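# Unpack heat sink and sheet onto pads, return tools

## Task

Remove the finned metal heat sink and the slip sheet beneath it from their crate. Place the heat sink upright with its fins facing up on the small pad, and lay the sheet flat on the large pad, each lying entirely within its pad's outline. Then release everything, return every tool to the stand slot it came from, and move the arm well away from the tools. The heat sink cannot be held by grip50 because it is too wide.

## Robot and tools

ROBOT. One arm ending in a tool changer. A stand holds three tools: grip50 (two-finger, opens to 50 mm), grip85 (two-finger, opens to 85 mm) and cup (suction). A locked tool counts as part of the arm. Only one arm, so every row is a single list of 15 numbers. Joint ranges (rad): waist and wrist roll roughly +-3.5 and +-3.9, shoulder and wrist pitch +-3.14, elbow -1.187 to 4.328, forearm roll +-3.316.

FRAMES. All poses are in the scene frame: origin on the table top beneath the arm base, +z up, +y to the left when facing along +x. The base may sit tilted, and the reported position gets less accurate at long reach. end_effector_position is always the center of the changer's flat face; the face's z axis points out, away from the arm. Tool points, in mm along the face's x, y, z: grip50 grip point (0, -25, 180); grip85 grip point (0, 0, 173) when closed, 13 mm closer to the face when fully open; cup rim center (0, 0, 175). Both grippers close along face x.

ROW LAYOUT (15 numbers): x, y, z in metres, then qw, qx, qy, qz (w first); these are an absolute target pose for the face, not an offset. Then eight values in [-1, 1]: lock, grip50_position, grip50_force_limit, grip50_speed, grip85_position, grip85_force_limit, grip85_speed, cup_suction. lock: positive locks, negative unlocks, 0 keeps the last command; takes about 1 s. grip50_position: +1 open (50 mm), about -0.65 pads touch, -1 closes until stopped by an object. grip85_position: +1 open (85 mm), about -0.8 pads meet, -1 closes until stopped. force_limit: -1 about 20 N up to +1 about 185 N (grip50) or 235 N (grip85); fast closing adds up to ~12 N. speed: -1 about 20 mm/s to +1 about 150 mm/s. cup_suction above 0.01 is on, 0.01 or less is off and vents; it persists between actions. Tool fields only act when tool_id names that tool and it is ready.

execute_actions(actions): a list of actions; each action is a table of 1 to 15 rows, one row per 1/30 s step, the last row repeated to fill 15 steps (0.5 s). Empty list just reports state and images. Every target must lie within 0.6 m of the face's position at that action's start along each face axis; a malformed action, or a first action failing this against the last reported state, rejects the whole call. Each step the command is clipped to within 70 mm and 16 degrees of the measured pose, and after an action the arm only continues to the last clipped pose, so long moves need several actions. Repeat the desired quaternion in every row.

move(target, speed, blocking): target is one 15-number row (absolute pose plus tool numbers, sent at start). Straight path of 0.5 to 10 s; speed 0.002 to 0.5 m/s (default 0.25), turning up to twice that in rad/s. It does not avoid obstacles and can overshoot speed, especially near full reach. The result adds a move: line: done, off_target, moving, held or fault, plus limits=paced (pose clipped) or limits=held (steps blocked; speed may surge afterwards), and distance to target. blocking=false returns after 0.5 s; then call wait or stop before any other motion command.

wait(seconds 0 to 10) runs the scene holding the last command, ending early if a move finishes. stop brakes a running move (needs room). zoom_image(camera, region [x0, y0, x1, y1], at most 504x504 px) enlarges part of the latest image. Cameras: cam_head_left, cam_head_right, cam_high, cam_low (896x504), cam_wrist (504x504). finished_scene(scene) ends the current scene irreversibly; pass its number.

RESULTS. State line gives face pose; step readings may be marked HELD (row partly withheld). Hand target is where the controller currently drives. pose unreachable means the clearance check (which includes the base mount) altered the command. Readings: tool_id (grip50, grip85, cup, none), plate_near, locked, unlocked, in_stand, unlock_refused; tool readings show n/a until ready. object_status: 0 moving, 1 stopped while opening, 2 stopped while closing (a grip), 3 at requested position or pads met (also possible on thin parts). grip50 opening in mm is about (250 - position_measured) x 0.202; grip85 counts: 78 = 60 mm, 130 = 40 mm, 180 = 20 mm, 230 = closed; about 3 means fully open. cup_suction_measured 1 means strong vacuum; near 0 means no seal. cup_part_present turns 1 at 0.50 and 0 below 0.45.

TOOL CHANGE. Align the face on the tool plate within about 1 mm and 1 degree; plate_near reads 1, then lock +1 and wait for locked 1. The plate only fits with the face's -y pointing to the fork's open side. After locking the tool boots (a gripper closes then opens, dropping anything between fingers). To remove from the stand: lift 10 to 30 mm (about 20), slide at least 110 mm out along face -y, then rise. Return by the reverse path; when in_stand is 1, hold still, send lock -1, wait for unlocked 1. Unlocking elsewhere is refused. Fork arms sit 40 to 70 mm either side along face x, ends 45 mm toward the open side, tops 18 mm under the plate face; slots are 180 mm apart. Changer is 63 mm wide; contact block extends 46 mm on -y, lock motor 58 mm on +y.

GRIPPING. Send -1 and keep it; confirm status 2. A new position number (change of 0.01 or more) resets status and is needed for new force or speed to apply. Cup: place whole rim on a smooth flat area away from edges, holes and seams; vacuum pulls the part up to 12 mm in. Release by setting down, suction off, and rising 15 mm. Unlocking the cup vents it.

AVOID. Contact torque at a joint limit (147 N m for waist, shoulder, elbow; 36.8 for the wrist joints, held weight included) or any external force of 150 N causes a 10 s fault stop. The arm is stiff: never aim past a firm contact, and approach slowly. Heavy, off-center or fast-moved parts can slip. Holding loads heats motors; MOTOR HOT warns before an over-temperature stop. Loose parts may get brief random pushes. Never drop or knock anything off the table; avoid slams and hard pushes.

Each tool is called by a JSON object that holds its "name" and its "arguments", one argument or row to a line.

## Session

{"name": "execute_actions", "arguments": {
  "actions": []
}}

Scene clock: 0.00 s.
end_effector_position=(+0.4947, -0.0144, +0.4407) locked=0 unlocked=1 plate_near=0 in_stand=0 unlock_refused=0 tool_id=none grip50_position_measured=n/a grip50_object_status=n/a grip85_position_measured=n/a grip85_object_status=n/a cup_suction_measured=n/a cup_part_present=n/a end_effector_quat_wxyz=(+0.003, +0.714, +0.700, +0.008)
Joint positions: [ 0.263  0.132  0.195  0.001 -1.633 -0.261]
Joint velocities: [-0.    -0.002  0.     0.     0.     0.   ]
Hand target: +0.495, -0.014, +0.441; +0.003, +0.714, +0.700, +0.008

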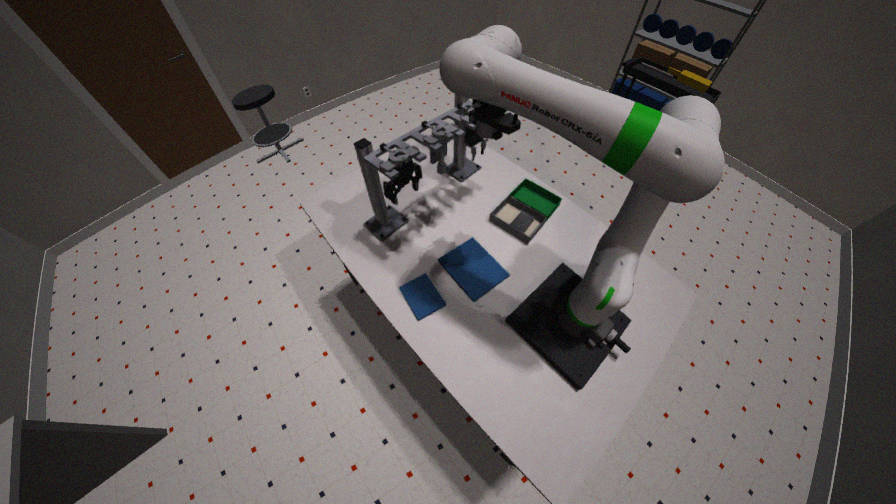

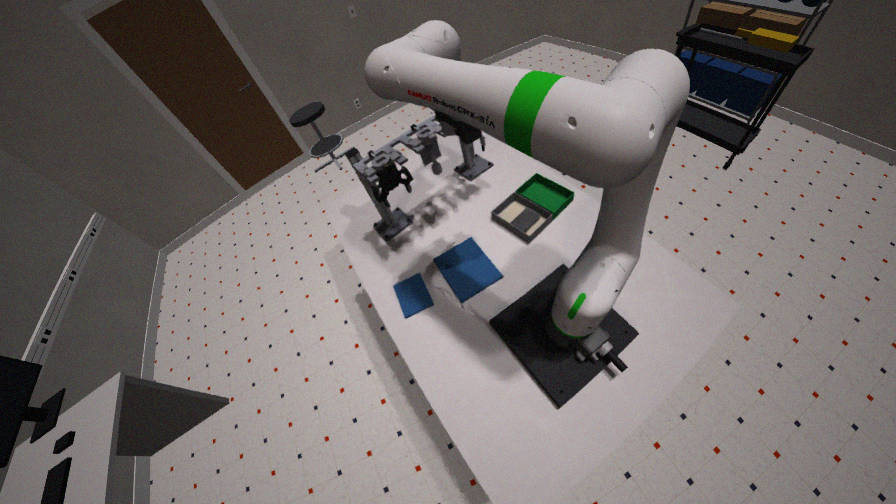

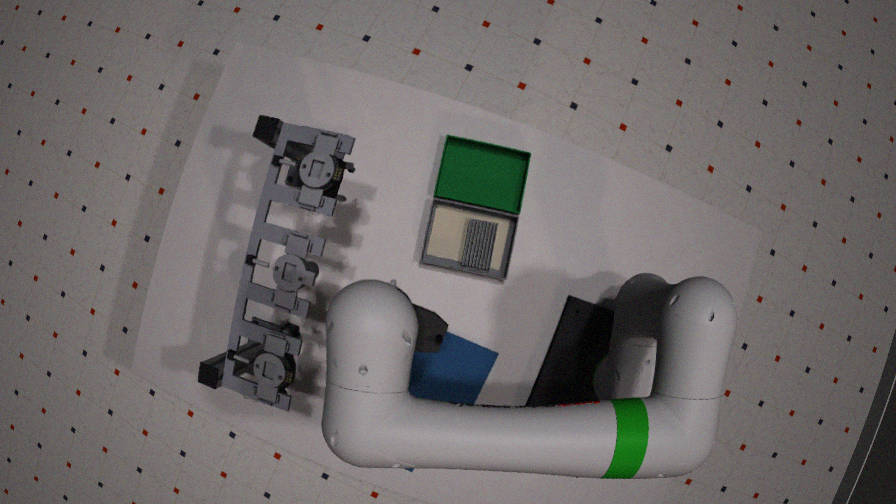

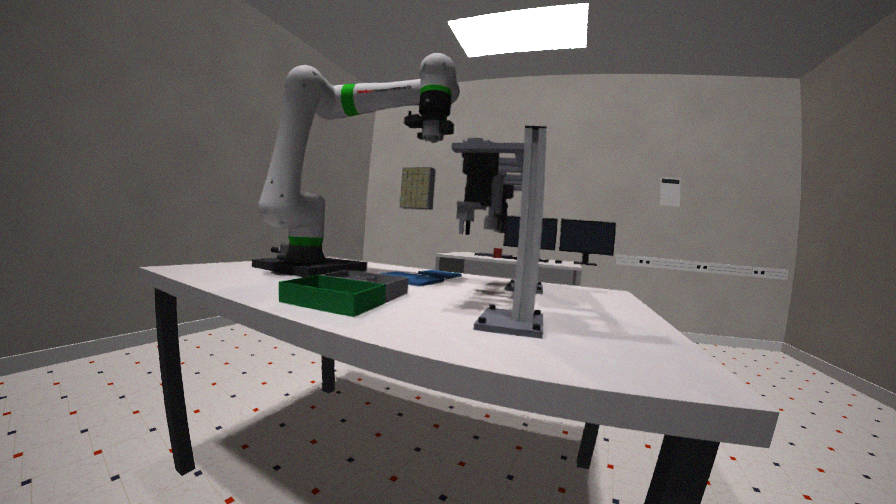

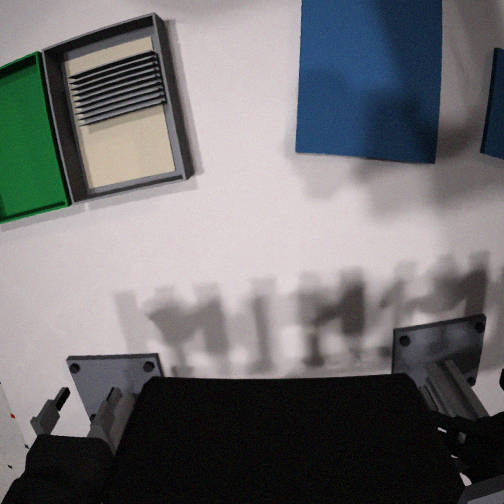

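{"name": "move", "arguments": {
  "target": [0.667,0.176,0.3956,0,0.682,0.7314,0,0,1,0,0,1,0,0,0],
  "speed": 0.25
}}

Scene clock: 4.80 s.
end_effector_position=(+0.6667, +0.1765, +0.3954) locked=0 unlocked=1 plate_near=0 in_stand=0 unlock_refused=0 tool_id=none grip50_position_measured=n/a grip50_object_status=n/a grip85_position_measured=n/a grip85_object_status=n/a cup_suction_measured=n/a cup_part_present=n/a end_effector_quat_wxyz=(+0.000, +0.682, +0.731, +0.000)
Joint positions: [ 0.472  0.692  0.853  0.001 -1.747 -0.379]
Joint velocities: [-0.     0.004  0.006 -0.    -0.004  0.003]
Hand target: +0.667, +0.176, +0.395; +0.000, +0.682, +0.731, +0.000
Off the commanded pose: 0.001 m, 0 deg.
move: done

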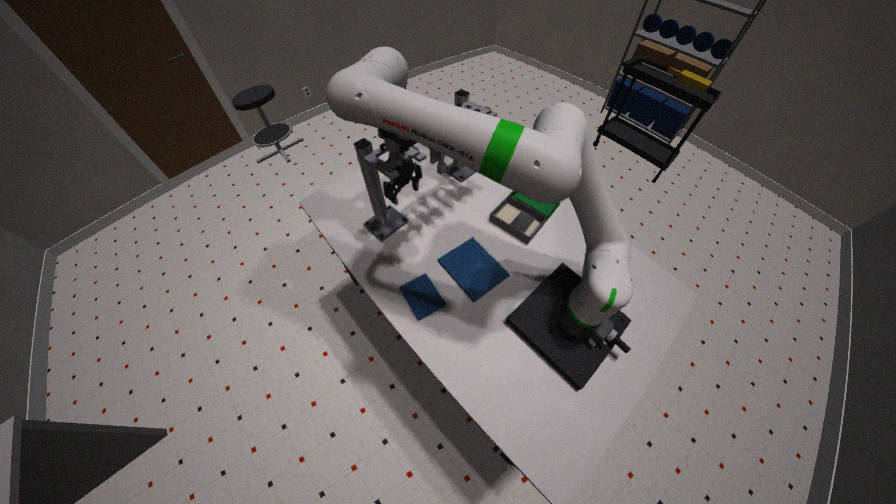

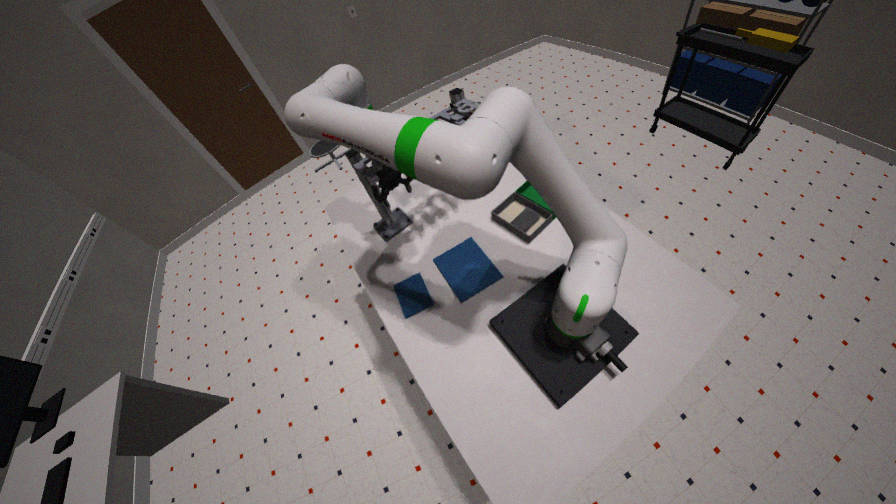

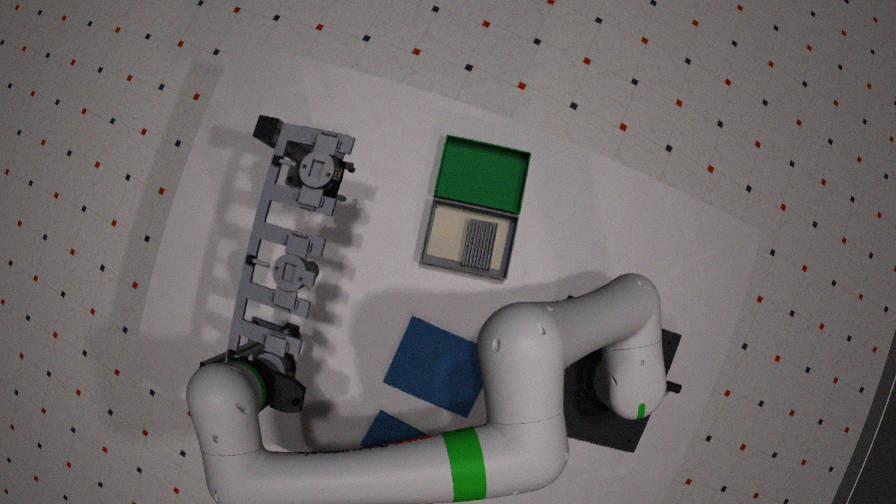

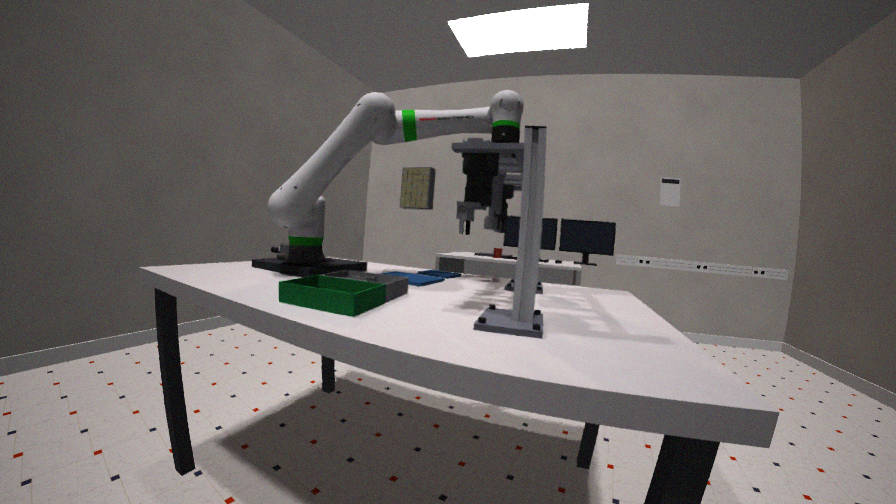

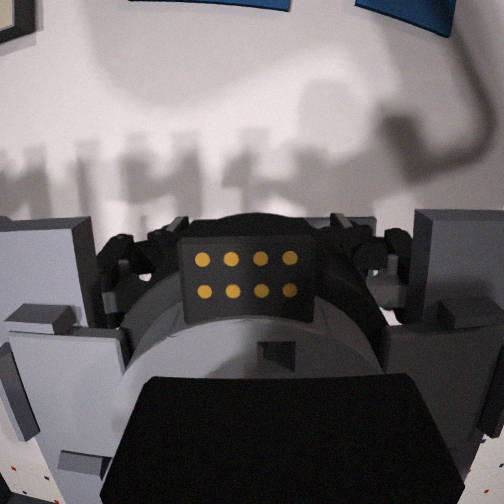

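{"name": "move", "arguments": {
  "target": [0.6662,0.1713,0.3956,0,0.682,0.7314,0,0,1,0,0,1,0,0,0],
  "speed": 0.02
}}

{"name": "zoom_image", "arguments": {
  "camera": "cam_wrist",
  "region": [0,190,504,420]
}}

Scene clock: 10.90 s.
end_effector_position=(+0.6662, +0.1714, +0.3956) locked=0 unlocked=1 plate_near=0 in_stand=0 unlock_refused=0 tool_id=none grip50_position_measured=n/a grip50_object_status=n/a grip85_position_measured=n/a grip85_object_status=n/a cup_suction_measured=n/a cup_part_present=n/a end_effector_quat_wxyz=(-0.000, +0.682, +0.731, +0.000)
Joint positions: [ 0.465  0.686  0.843  0.001 -1.744 -0.373]
Joint velocities: [-0.001 -0.002  0.     0.    -0.     0.001]
Hand target: +0.666, +0.171, +0.396; -0.000, +0.682, +0.731, -0.000
Off the commanded pose: 0.000 m, 0 deg.
move: done

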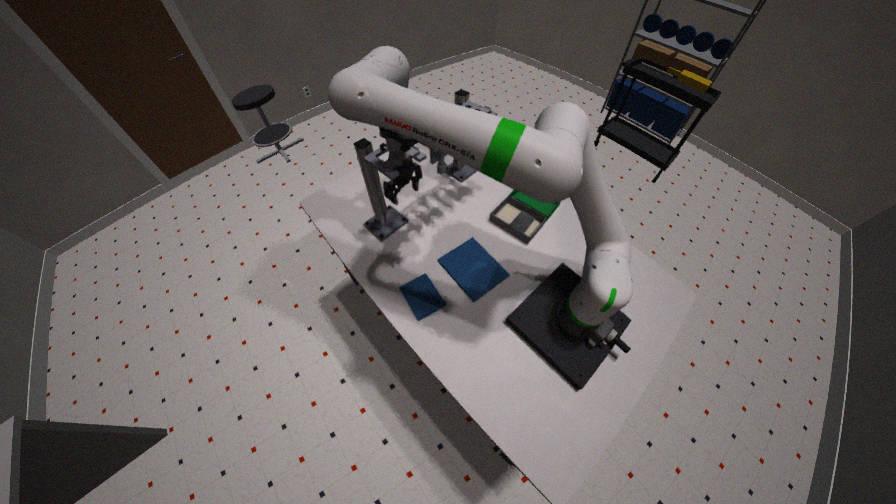

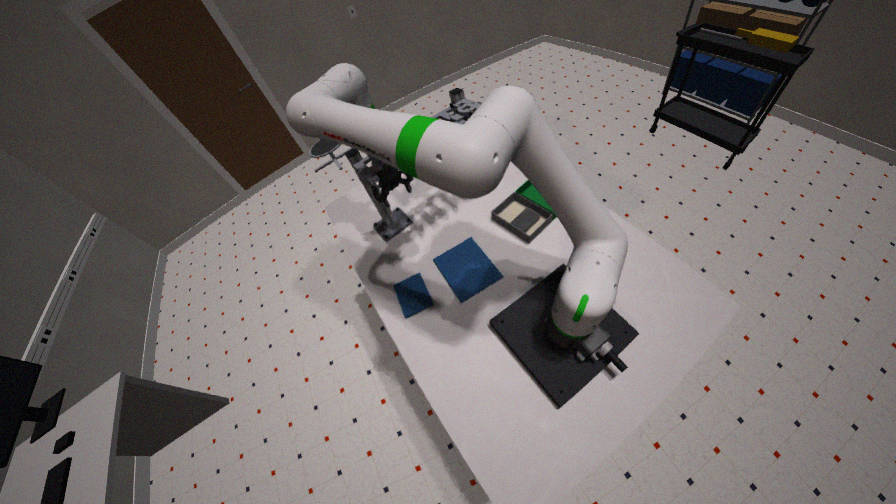

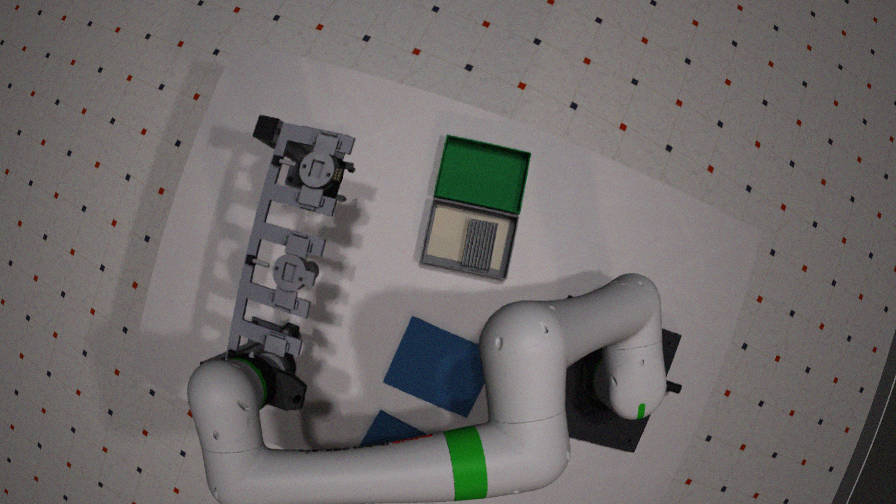

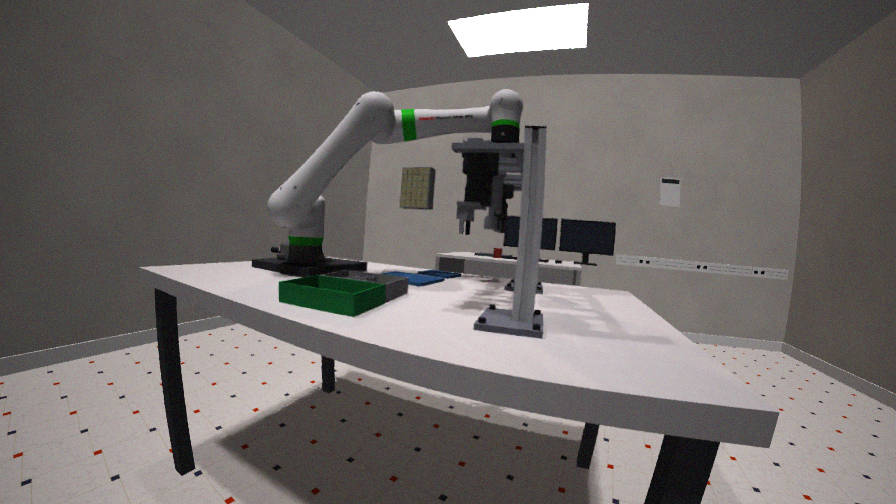

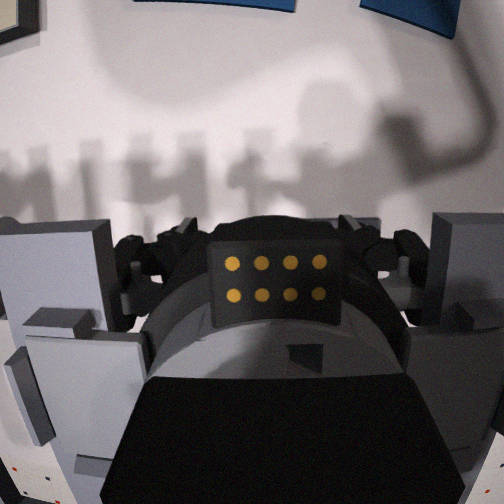

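Region (0, 190, 504, 420) of cam_wrist's 504x504 image, scaled by 1.000; it fills the top 230 rows of this view, and the rest is white.

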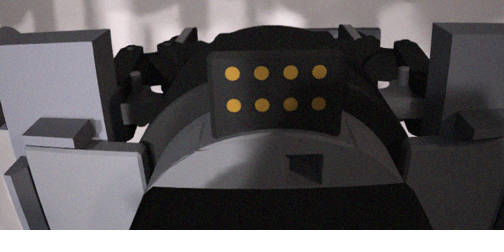

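{"name": "move", "arguments": {
  "target": [0.6658,0.1712,0.375,0,0.6788,0.7343,0,0,1,0,0,1,0,0,0],
  "speed": 0.03
}}

{"name": "move", "arguments": {
  "target": [0.6658,0.1712,0.372,0,0.6788,0.7343,0,0,1,0,0,1,0,0,0],
  "speed": 0.004
}}

Scene clock: 17.03 s.
end_effector_position=(+0.6659, +0.1712, +0.3751) locked=0 unlocked=1 plate_near=0 in_stand=0 unlock_refused=0 tool_id=none grip50_position_measured=n/a grip50_object_status=n/a grip85_position_measured=n/a grip85_object_status=n/a cup_suction_measured=n/a cup_part_present=n/a end_effector_quat_wxyz=(+0.000, +0.679, +0.734, -0.000)
Joint positions: [ 0.465  0.675  0.776  0.001 -1.688 -0.364]
Joint velocities: [ 0.001 -0.001 -0.002 -0.001  0.002  0.   ]
Hand target: +0.666, +0.171, +0.375; +0.000, +0.679, +0.734, -0.000
Off the commanded pose: 0.000 m, 0 deg.
move: done

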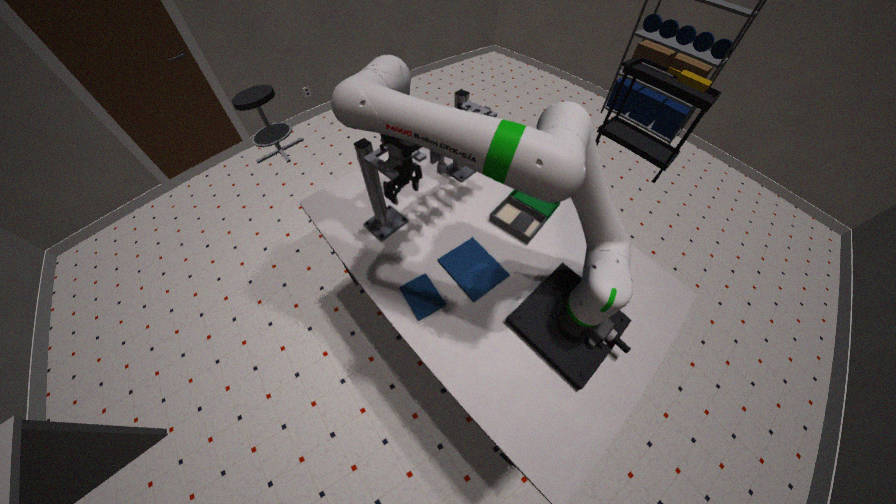

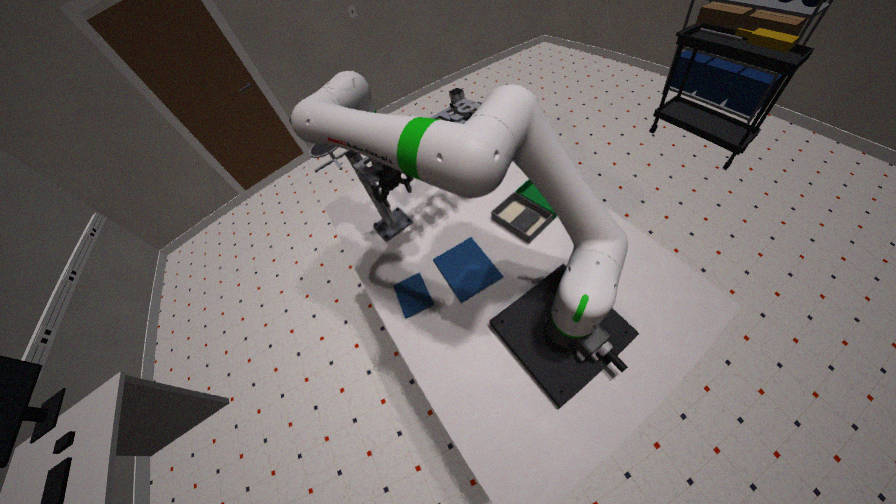

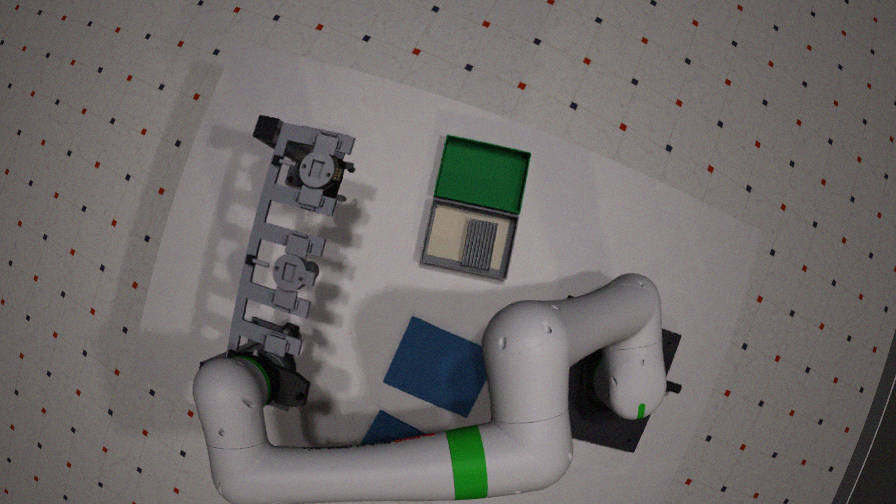

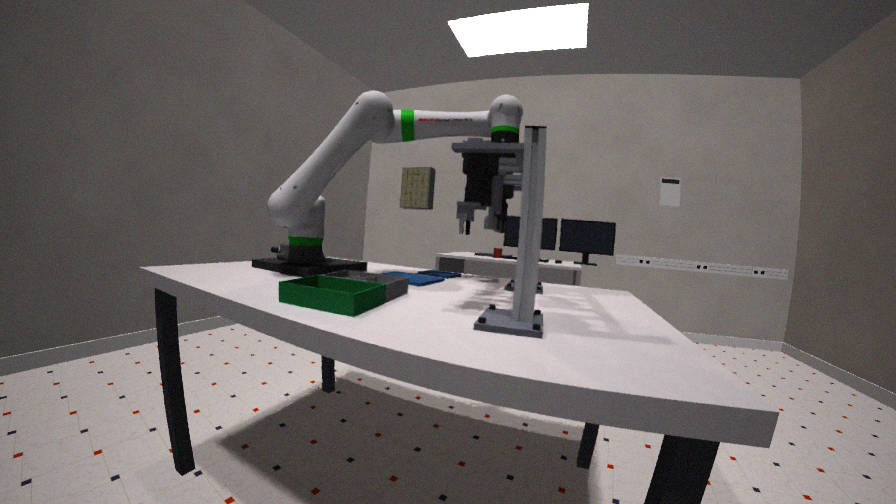

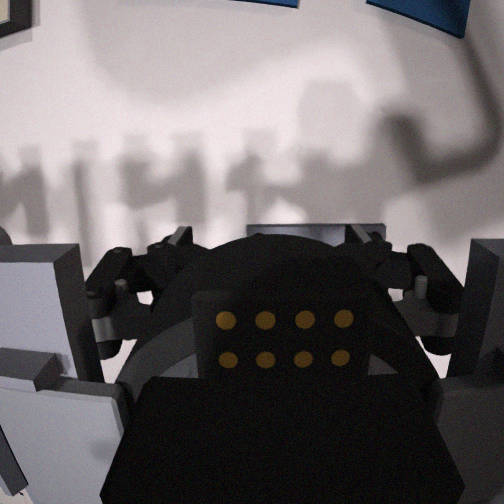

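Scene clock: 18.00 s.
end_effector_position=(+0.6658, +0.1711, +0.3720) locked=0 unlocked=1 plate_near=0 in_stand=0 unlock_refused=0 tool_id=none grip50_position_measured=n/a grip50_object_status=n/a grip85_position_measured=n/a grip85_object_status=n/a cup_suction_measured=n/a cup_part_present=n/a end_effector_quat_wxyz=(+0.000, +0.679, +0.734, -0.000)
Joint positions: [ 0.465  0.673  0.767  0.001 -1.68  -0.364]
Joint velocities: [-0.001 -0.    -0.001 -0.001 -0.     0.   ]
Hand target: +0.666, +0.171, +0.372; +0.000, +0.679, +0.734, -0.000
Off the commanded pose: 0.000 m, 0 deg.
move: done

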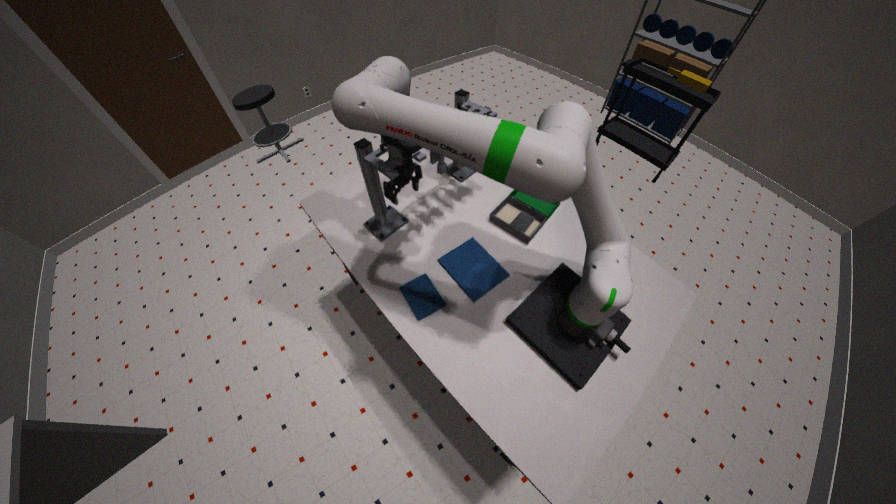

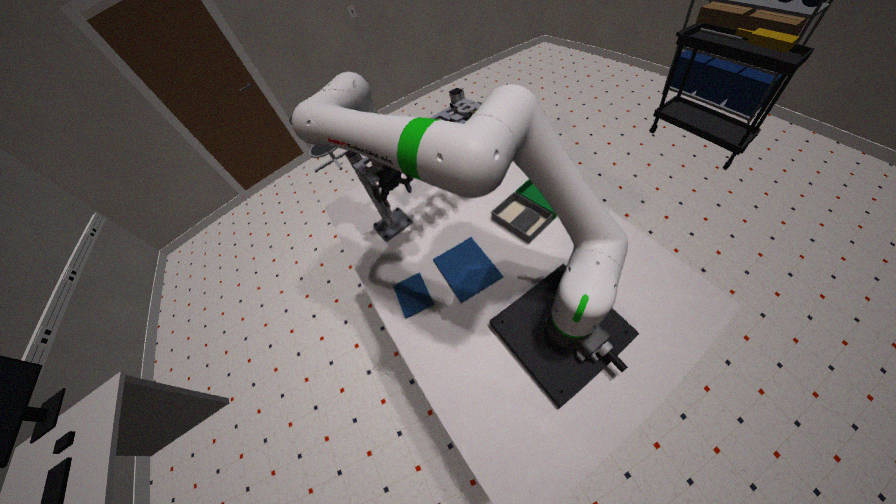

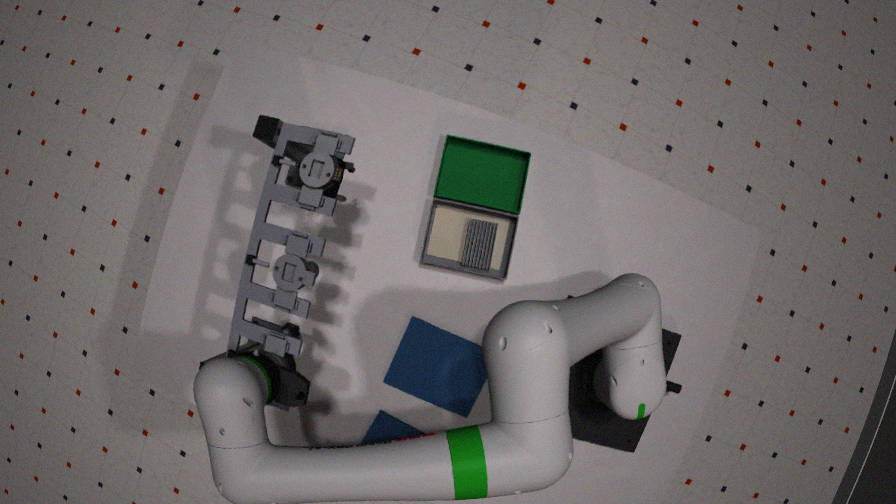

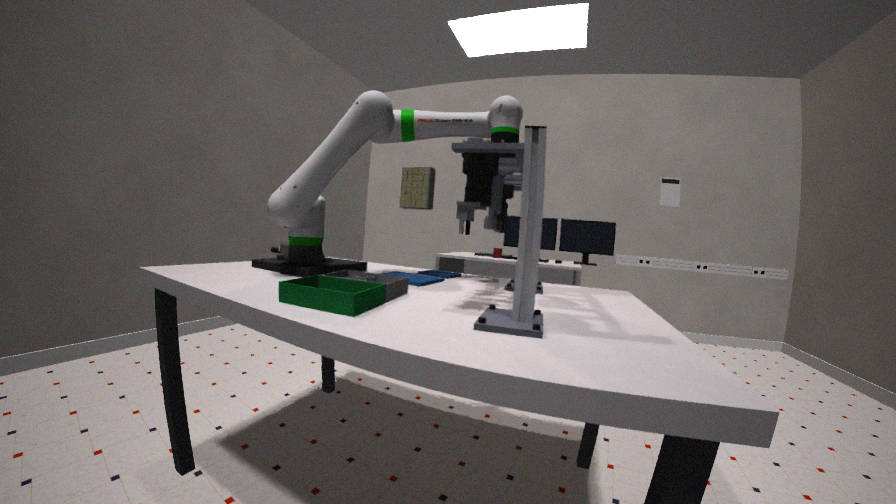

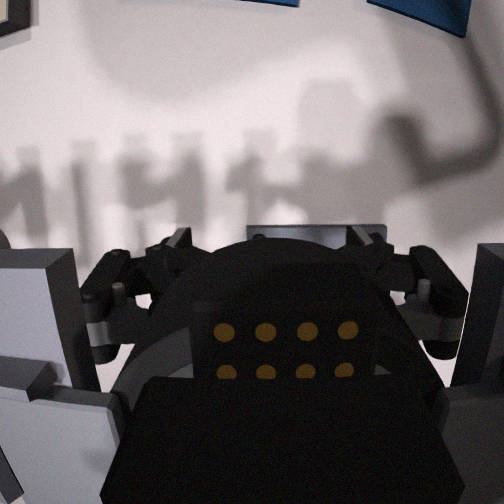

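{"name": "move", "arguments": {
  "target": [0.6658,0.1716,0.3645,0,0.6788,0.7343,0,0,1,0,0,1,0,0,0],
  "speed": 0.006
}}

{"name": "move", "arguments": {
  "target": [0.6658,0.1716,0.363,0,0.6788,0.7343,0,0,1,0,0,1,0,0,0],
  "speed": 0.003
}}

Scene clock: 23.73 s.
end_effector_position=(+0.6658, +0.1716, +0.3645) locked=0 unlocked=1 plate_near=0 in_stand=1 unlock_refused=0 tool_id=none grip50_position_measured=n/a grip50_object_status=n/a grip85_position_measured=n/a grip85_object_status=n/a cup_suction_measured=n/a cup_part_present=n/a end_effector_quat_wxyz=(-0.000, +0.679, +0.734, +0.000)
Joint positions: [ 0.466  0.671  0.746  0.001 -1.662 -0.365]
Joint velocities: [ 0.     0.001 -0.001  0.     0.001 -0.   ]
Hand target: +0.666, +0.172, +0.365; +0.000, +0.679, +0.734, -0.000
Off the commanded pose: 0.000 m, 0 deg.
move: done

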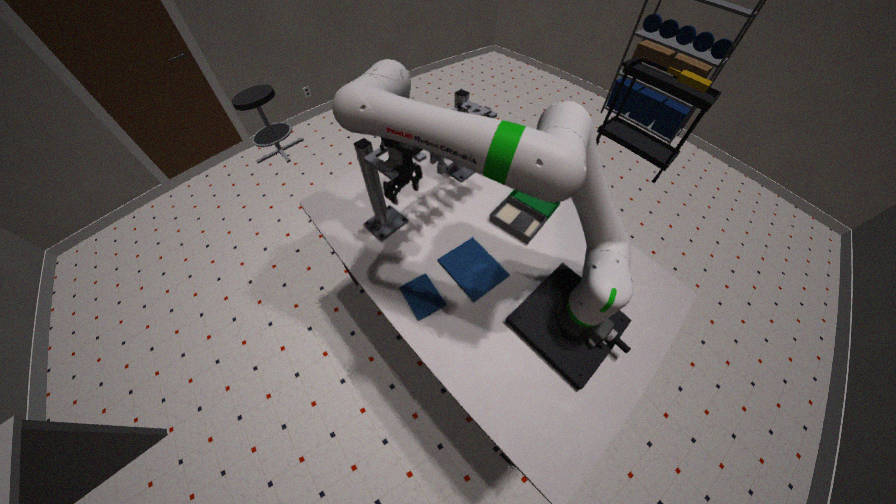

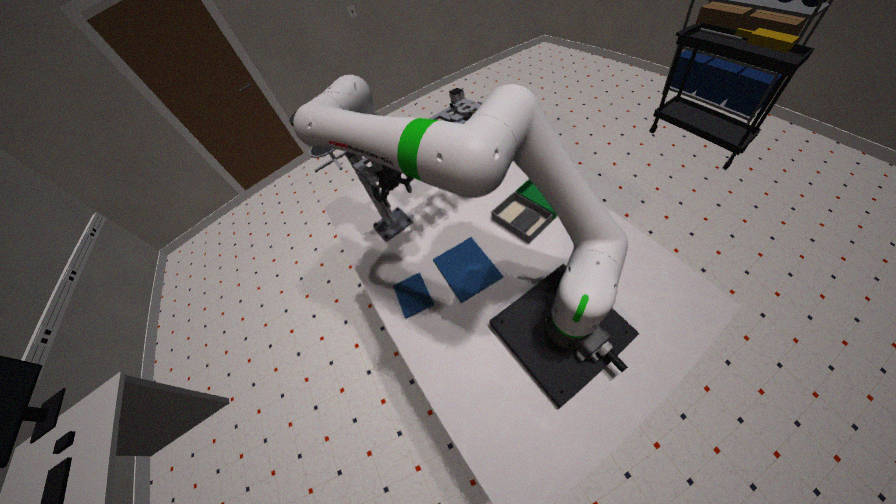

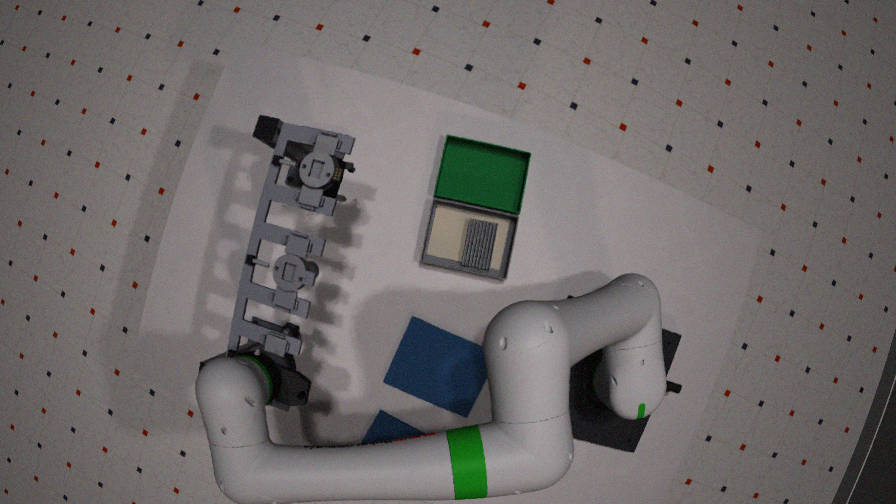

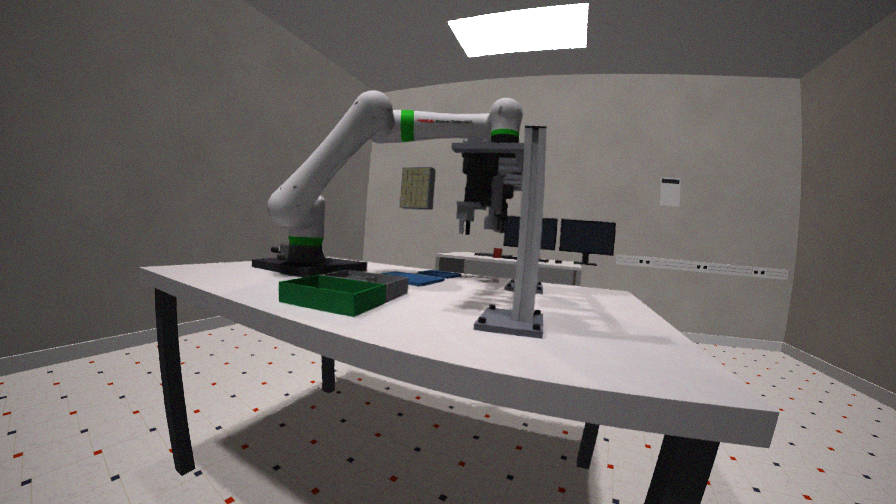

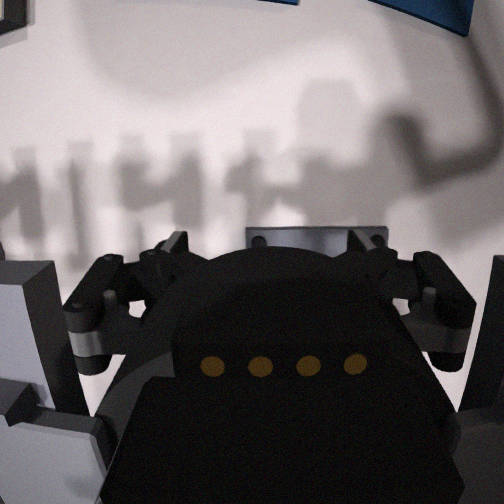

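Scene clock: 24.47 s.
end_effector_position=(+0.6658, +0.1716, +0.3630) locked=0 unlocked=1 plate_near=1 in_stand=1 unlock_refused=0 tool_id=none grip50_position_measured=n/a grip50_object_status=n/a grip85_position_measured=n/a grip85_object_status=n/a cup_suction_measured=n/a cup_part_present=n/a end_effector_quat_wxyz=(-0.000, +0.679, +0.734, +0.000)
Joint positions: [ 0.466  0.671  0.742  0.001 -1.658 -0.365]
Joint velocities: [ 0.     0.    -0.001 -0.001 -0.     0.001]
Hand target: +0.666, +0.172, +0.363; +0.000, +0.679, +0.734, -0.000
Off the commanded pose: 0.000 m, 0 deg.
move: done

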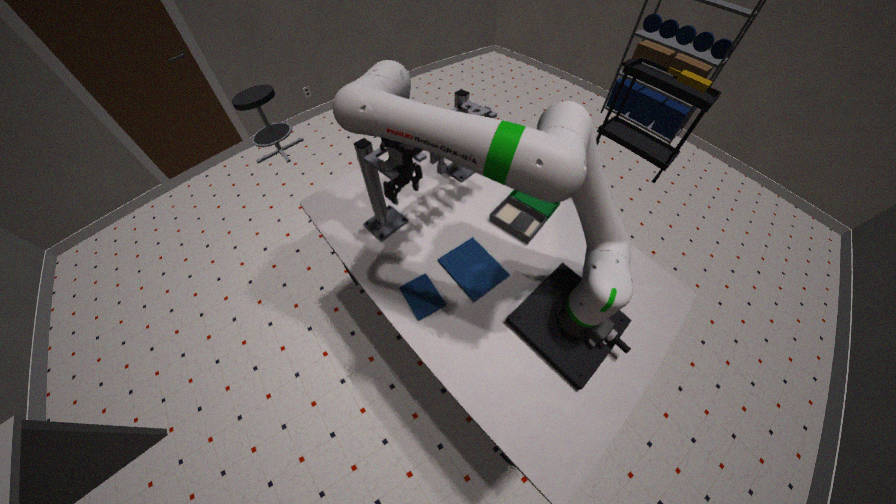

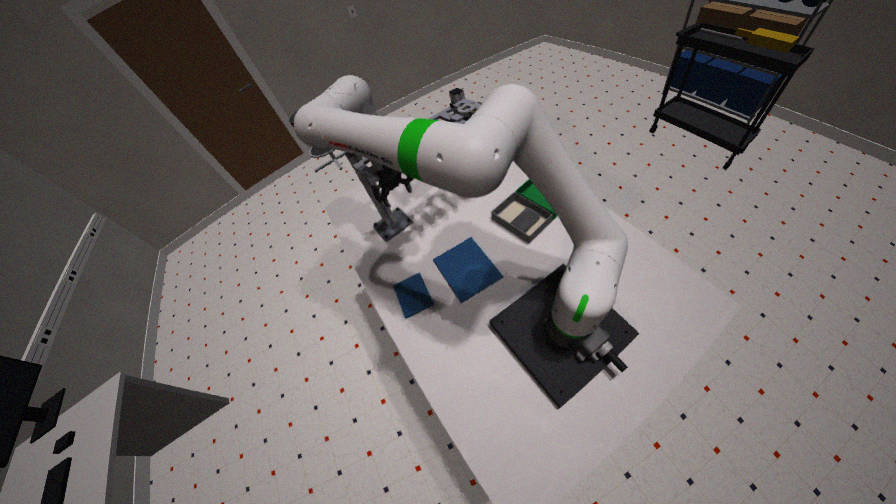

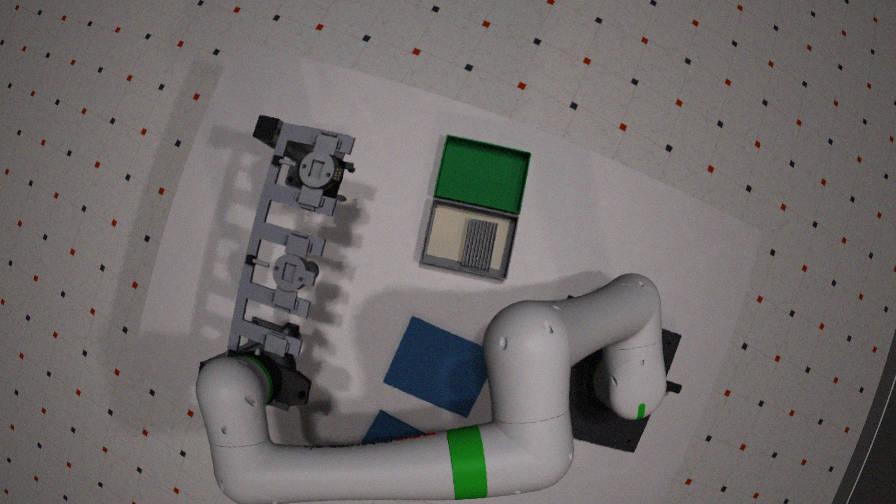

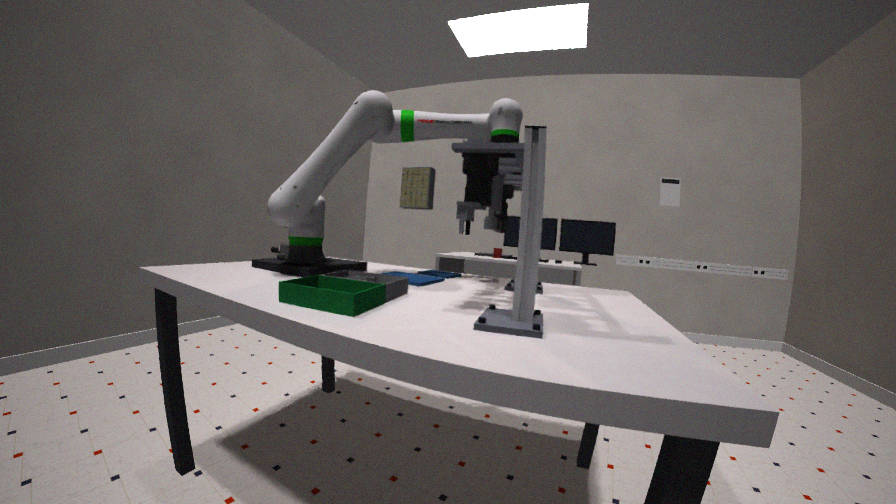

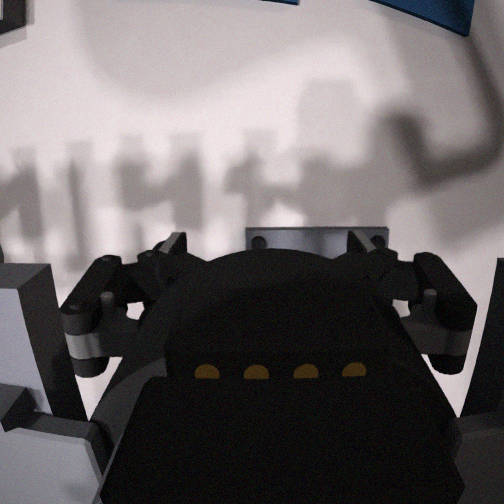

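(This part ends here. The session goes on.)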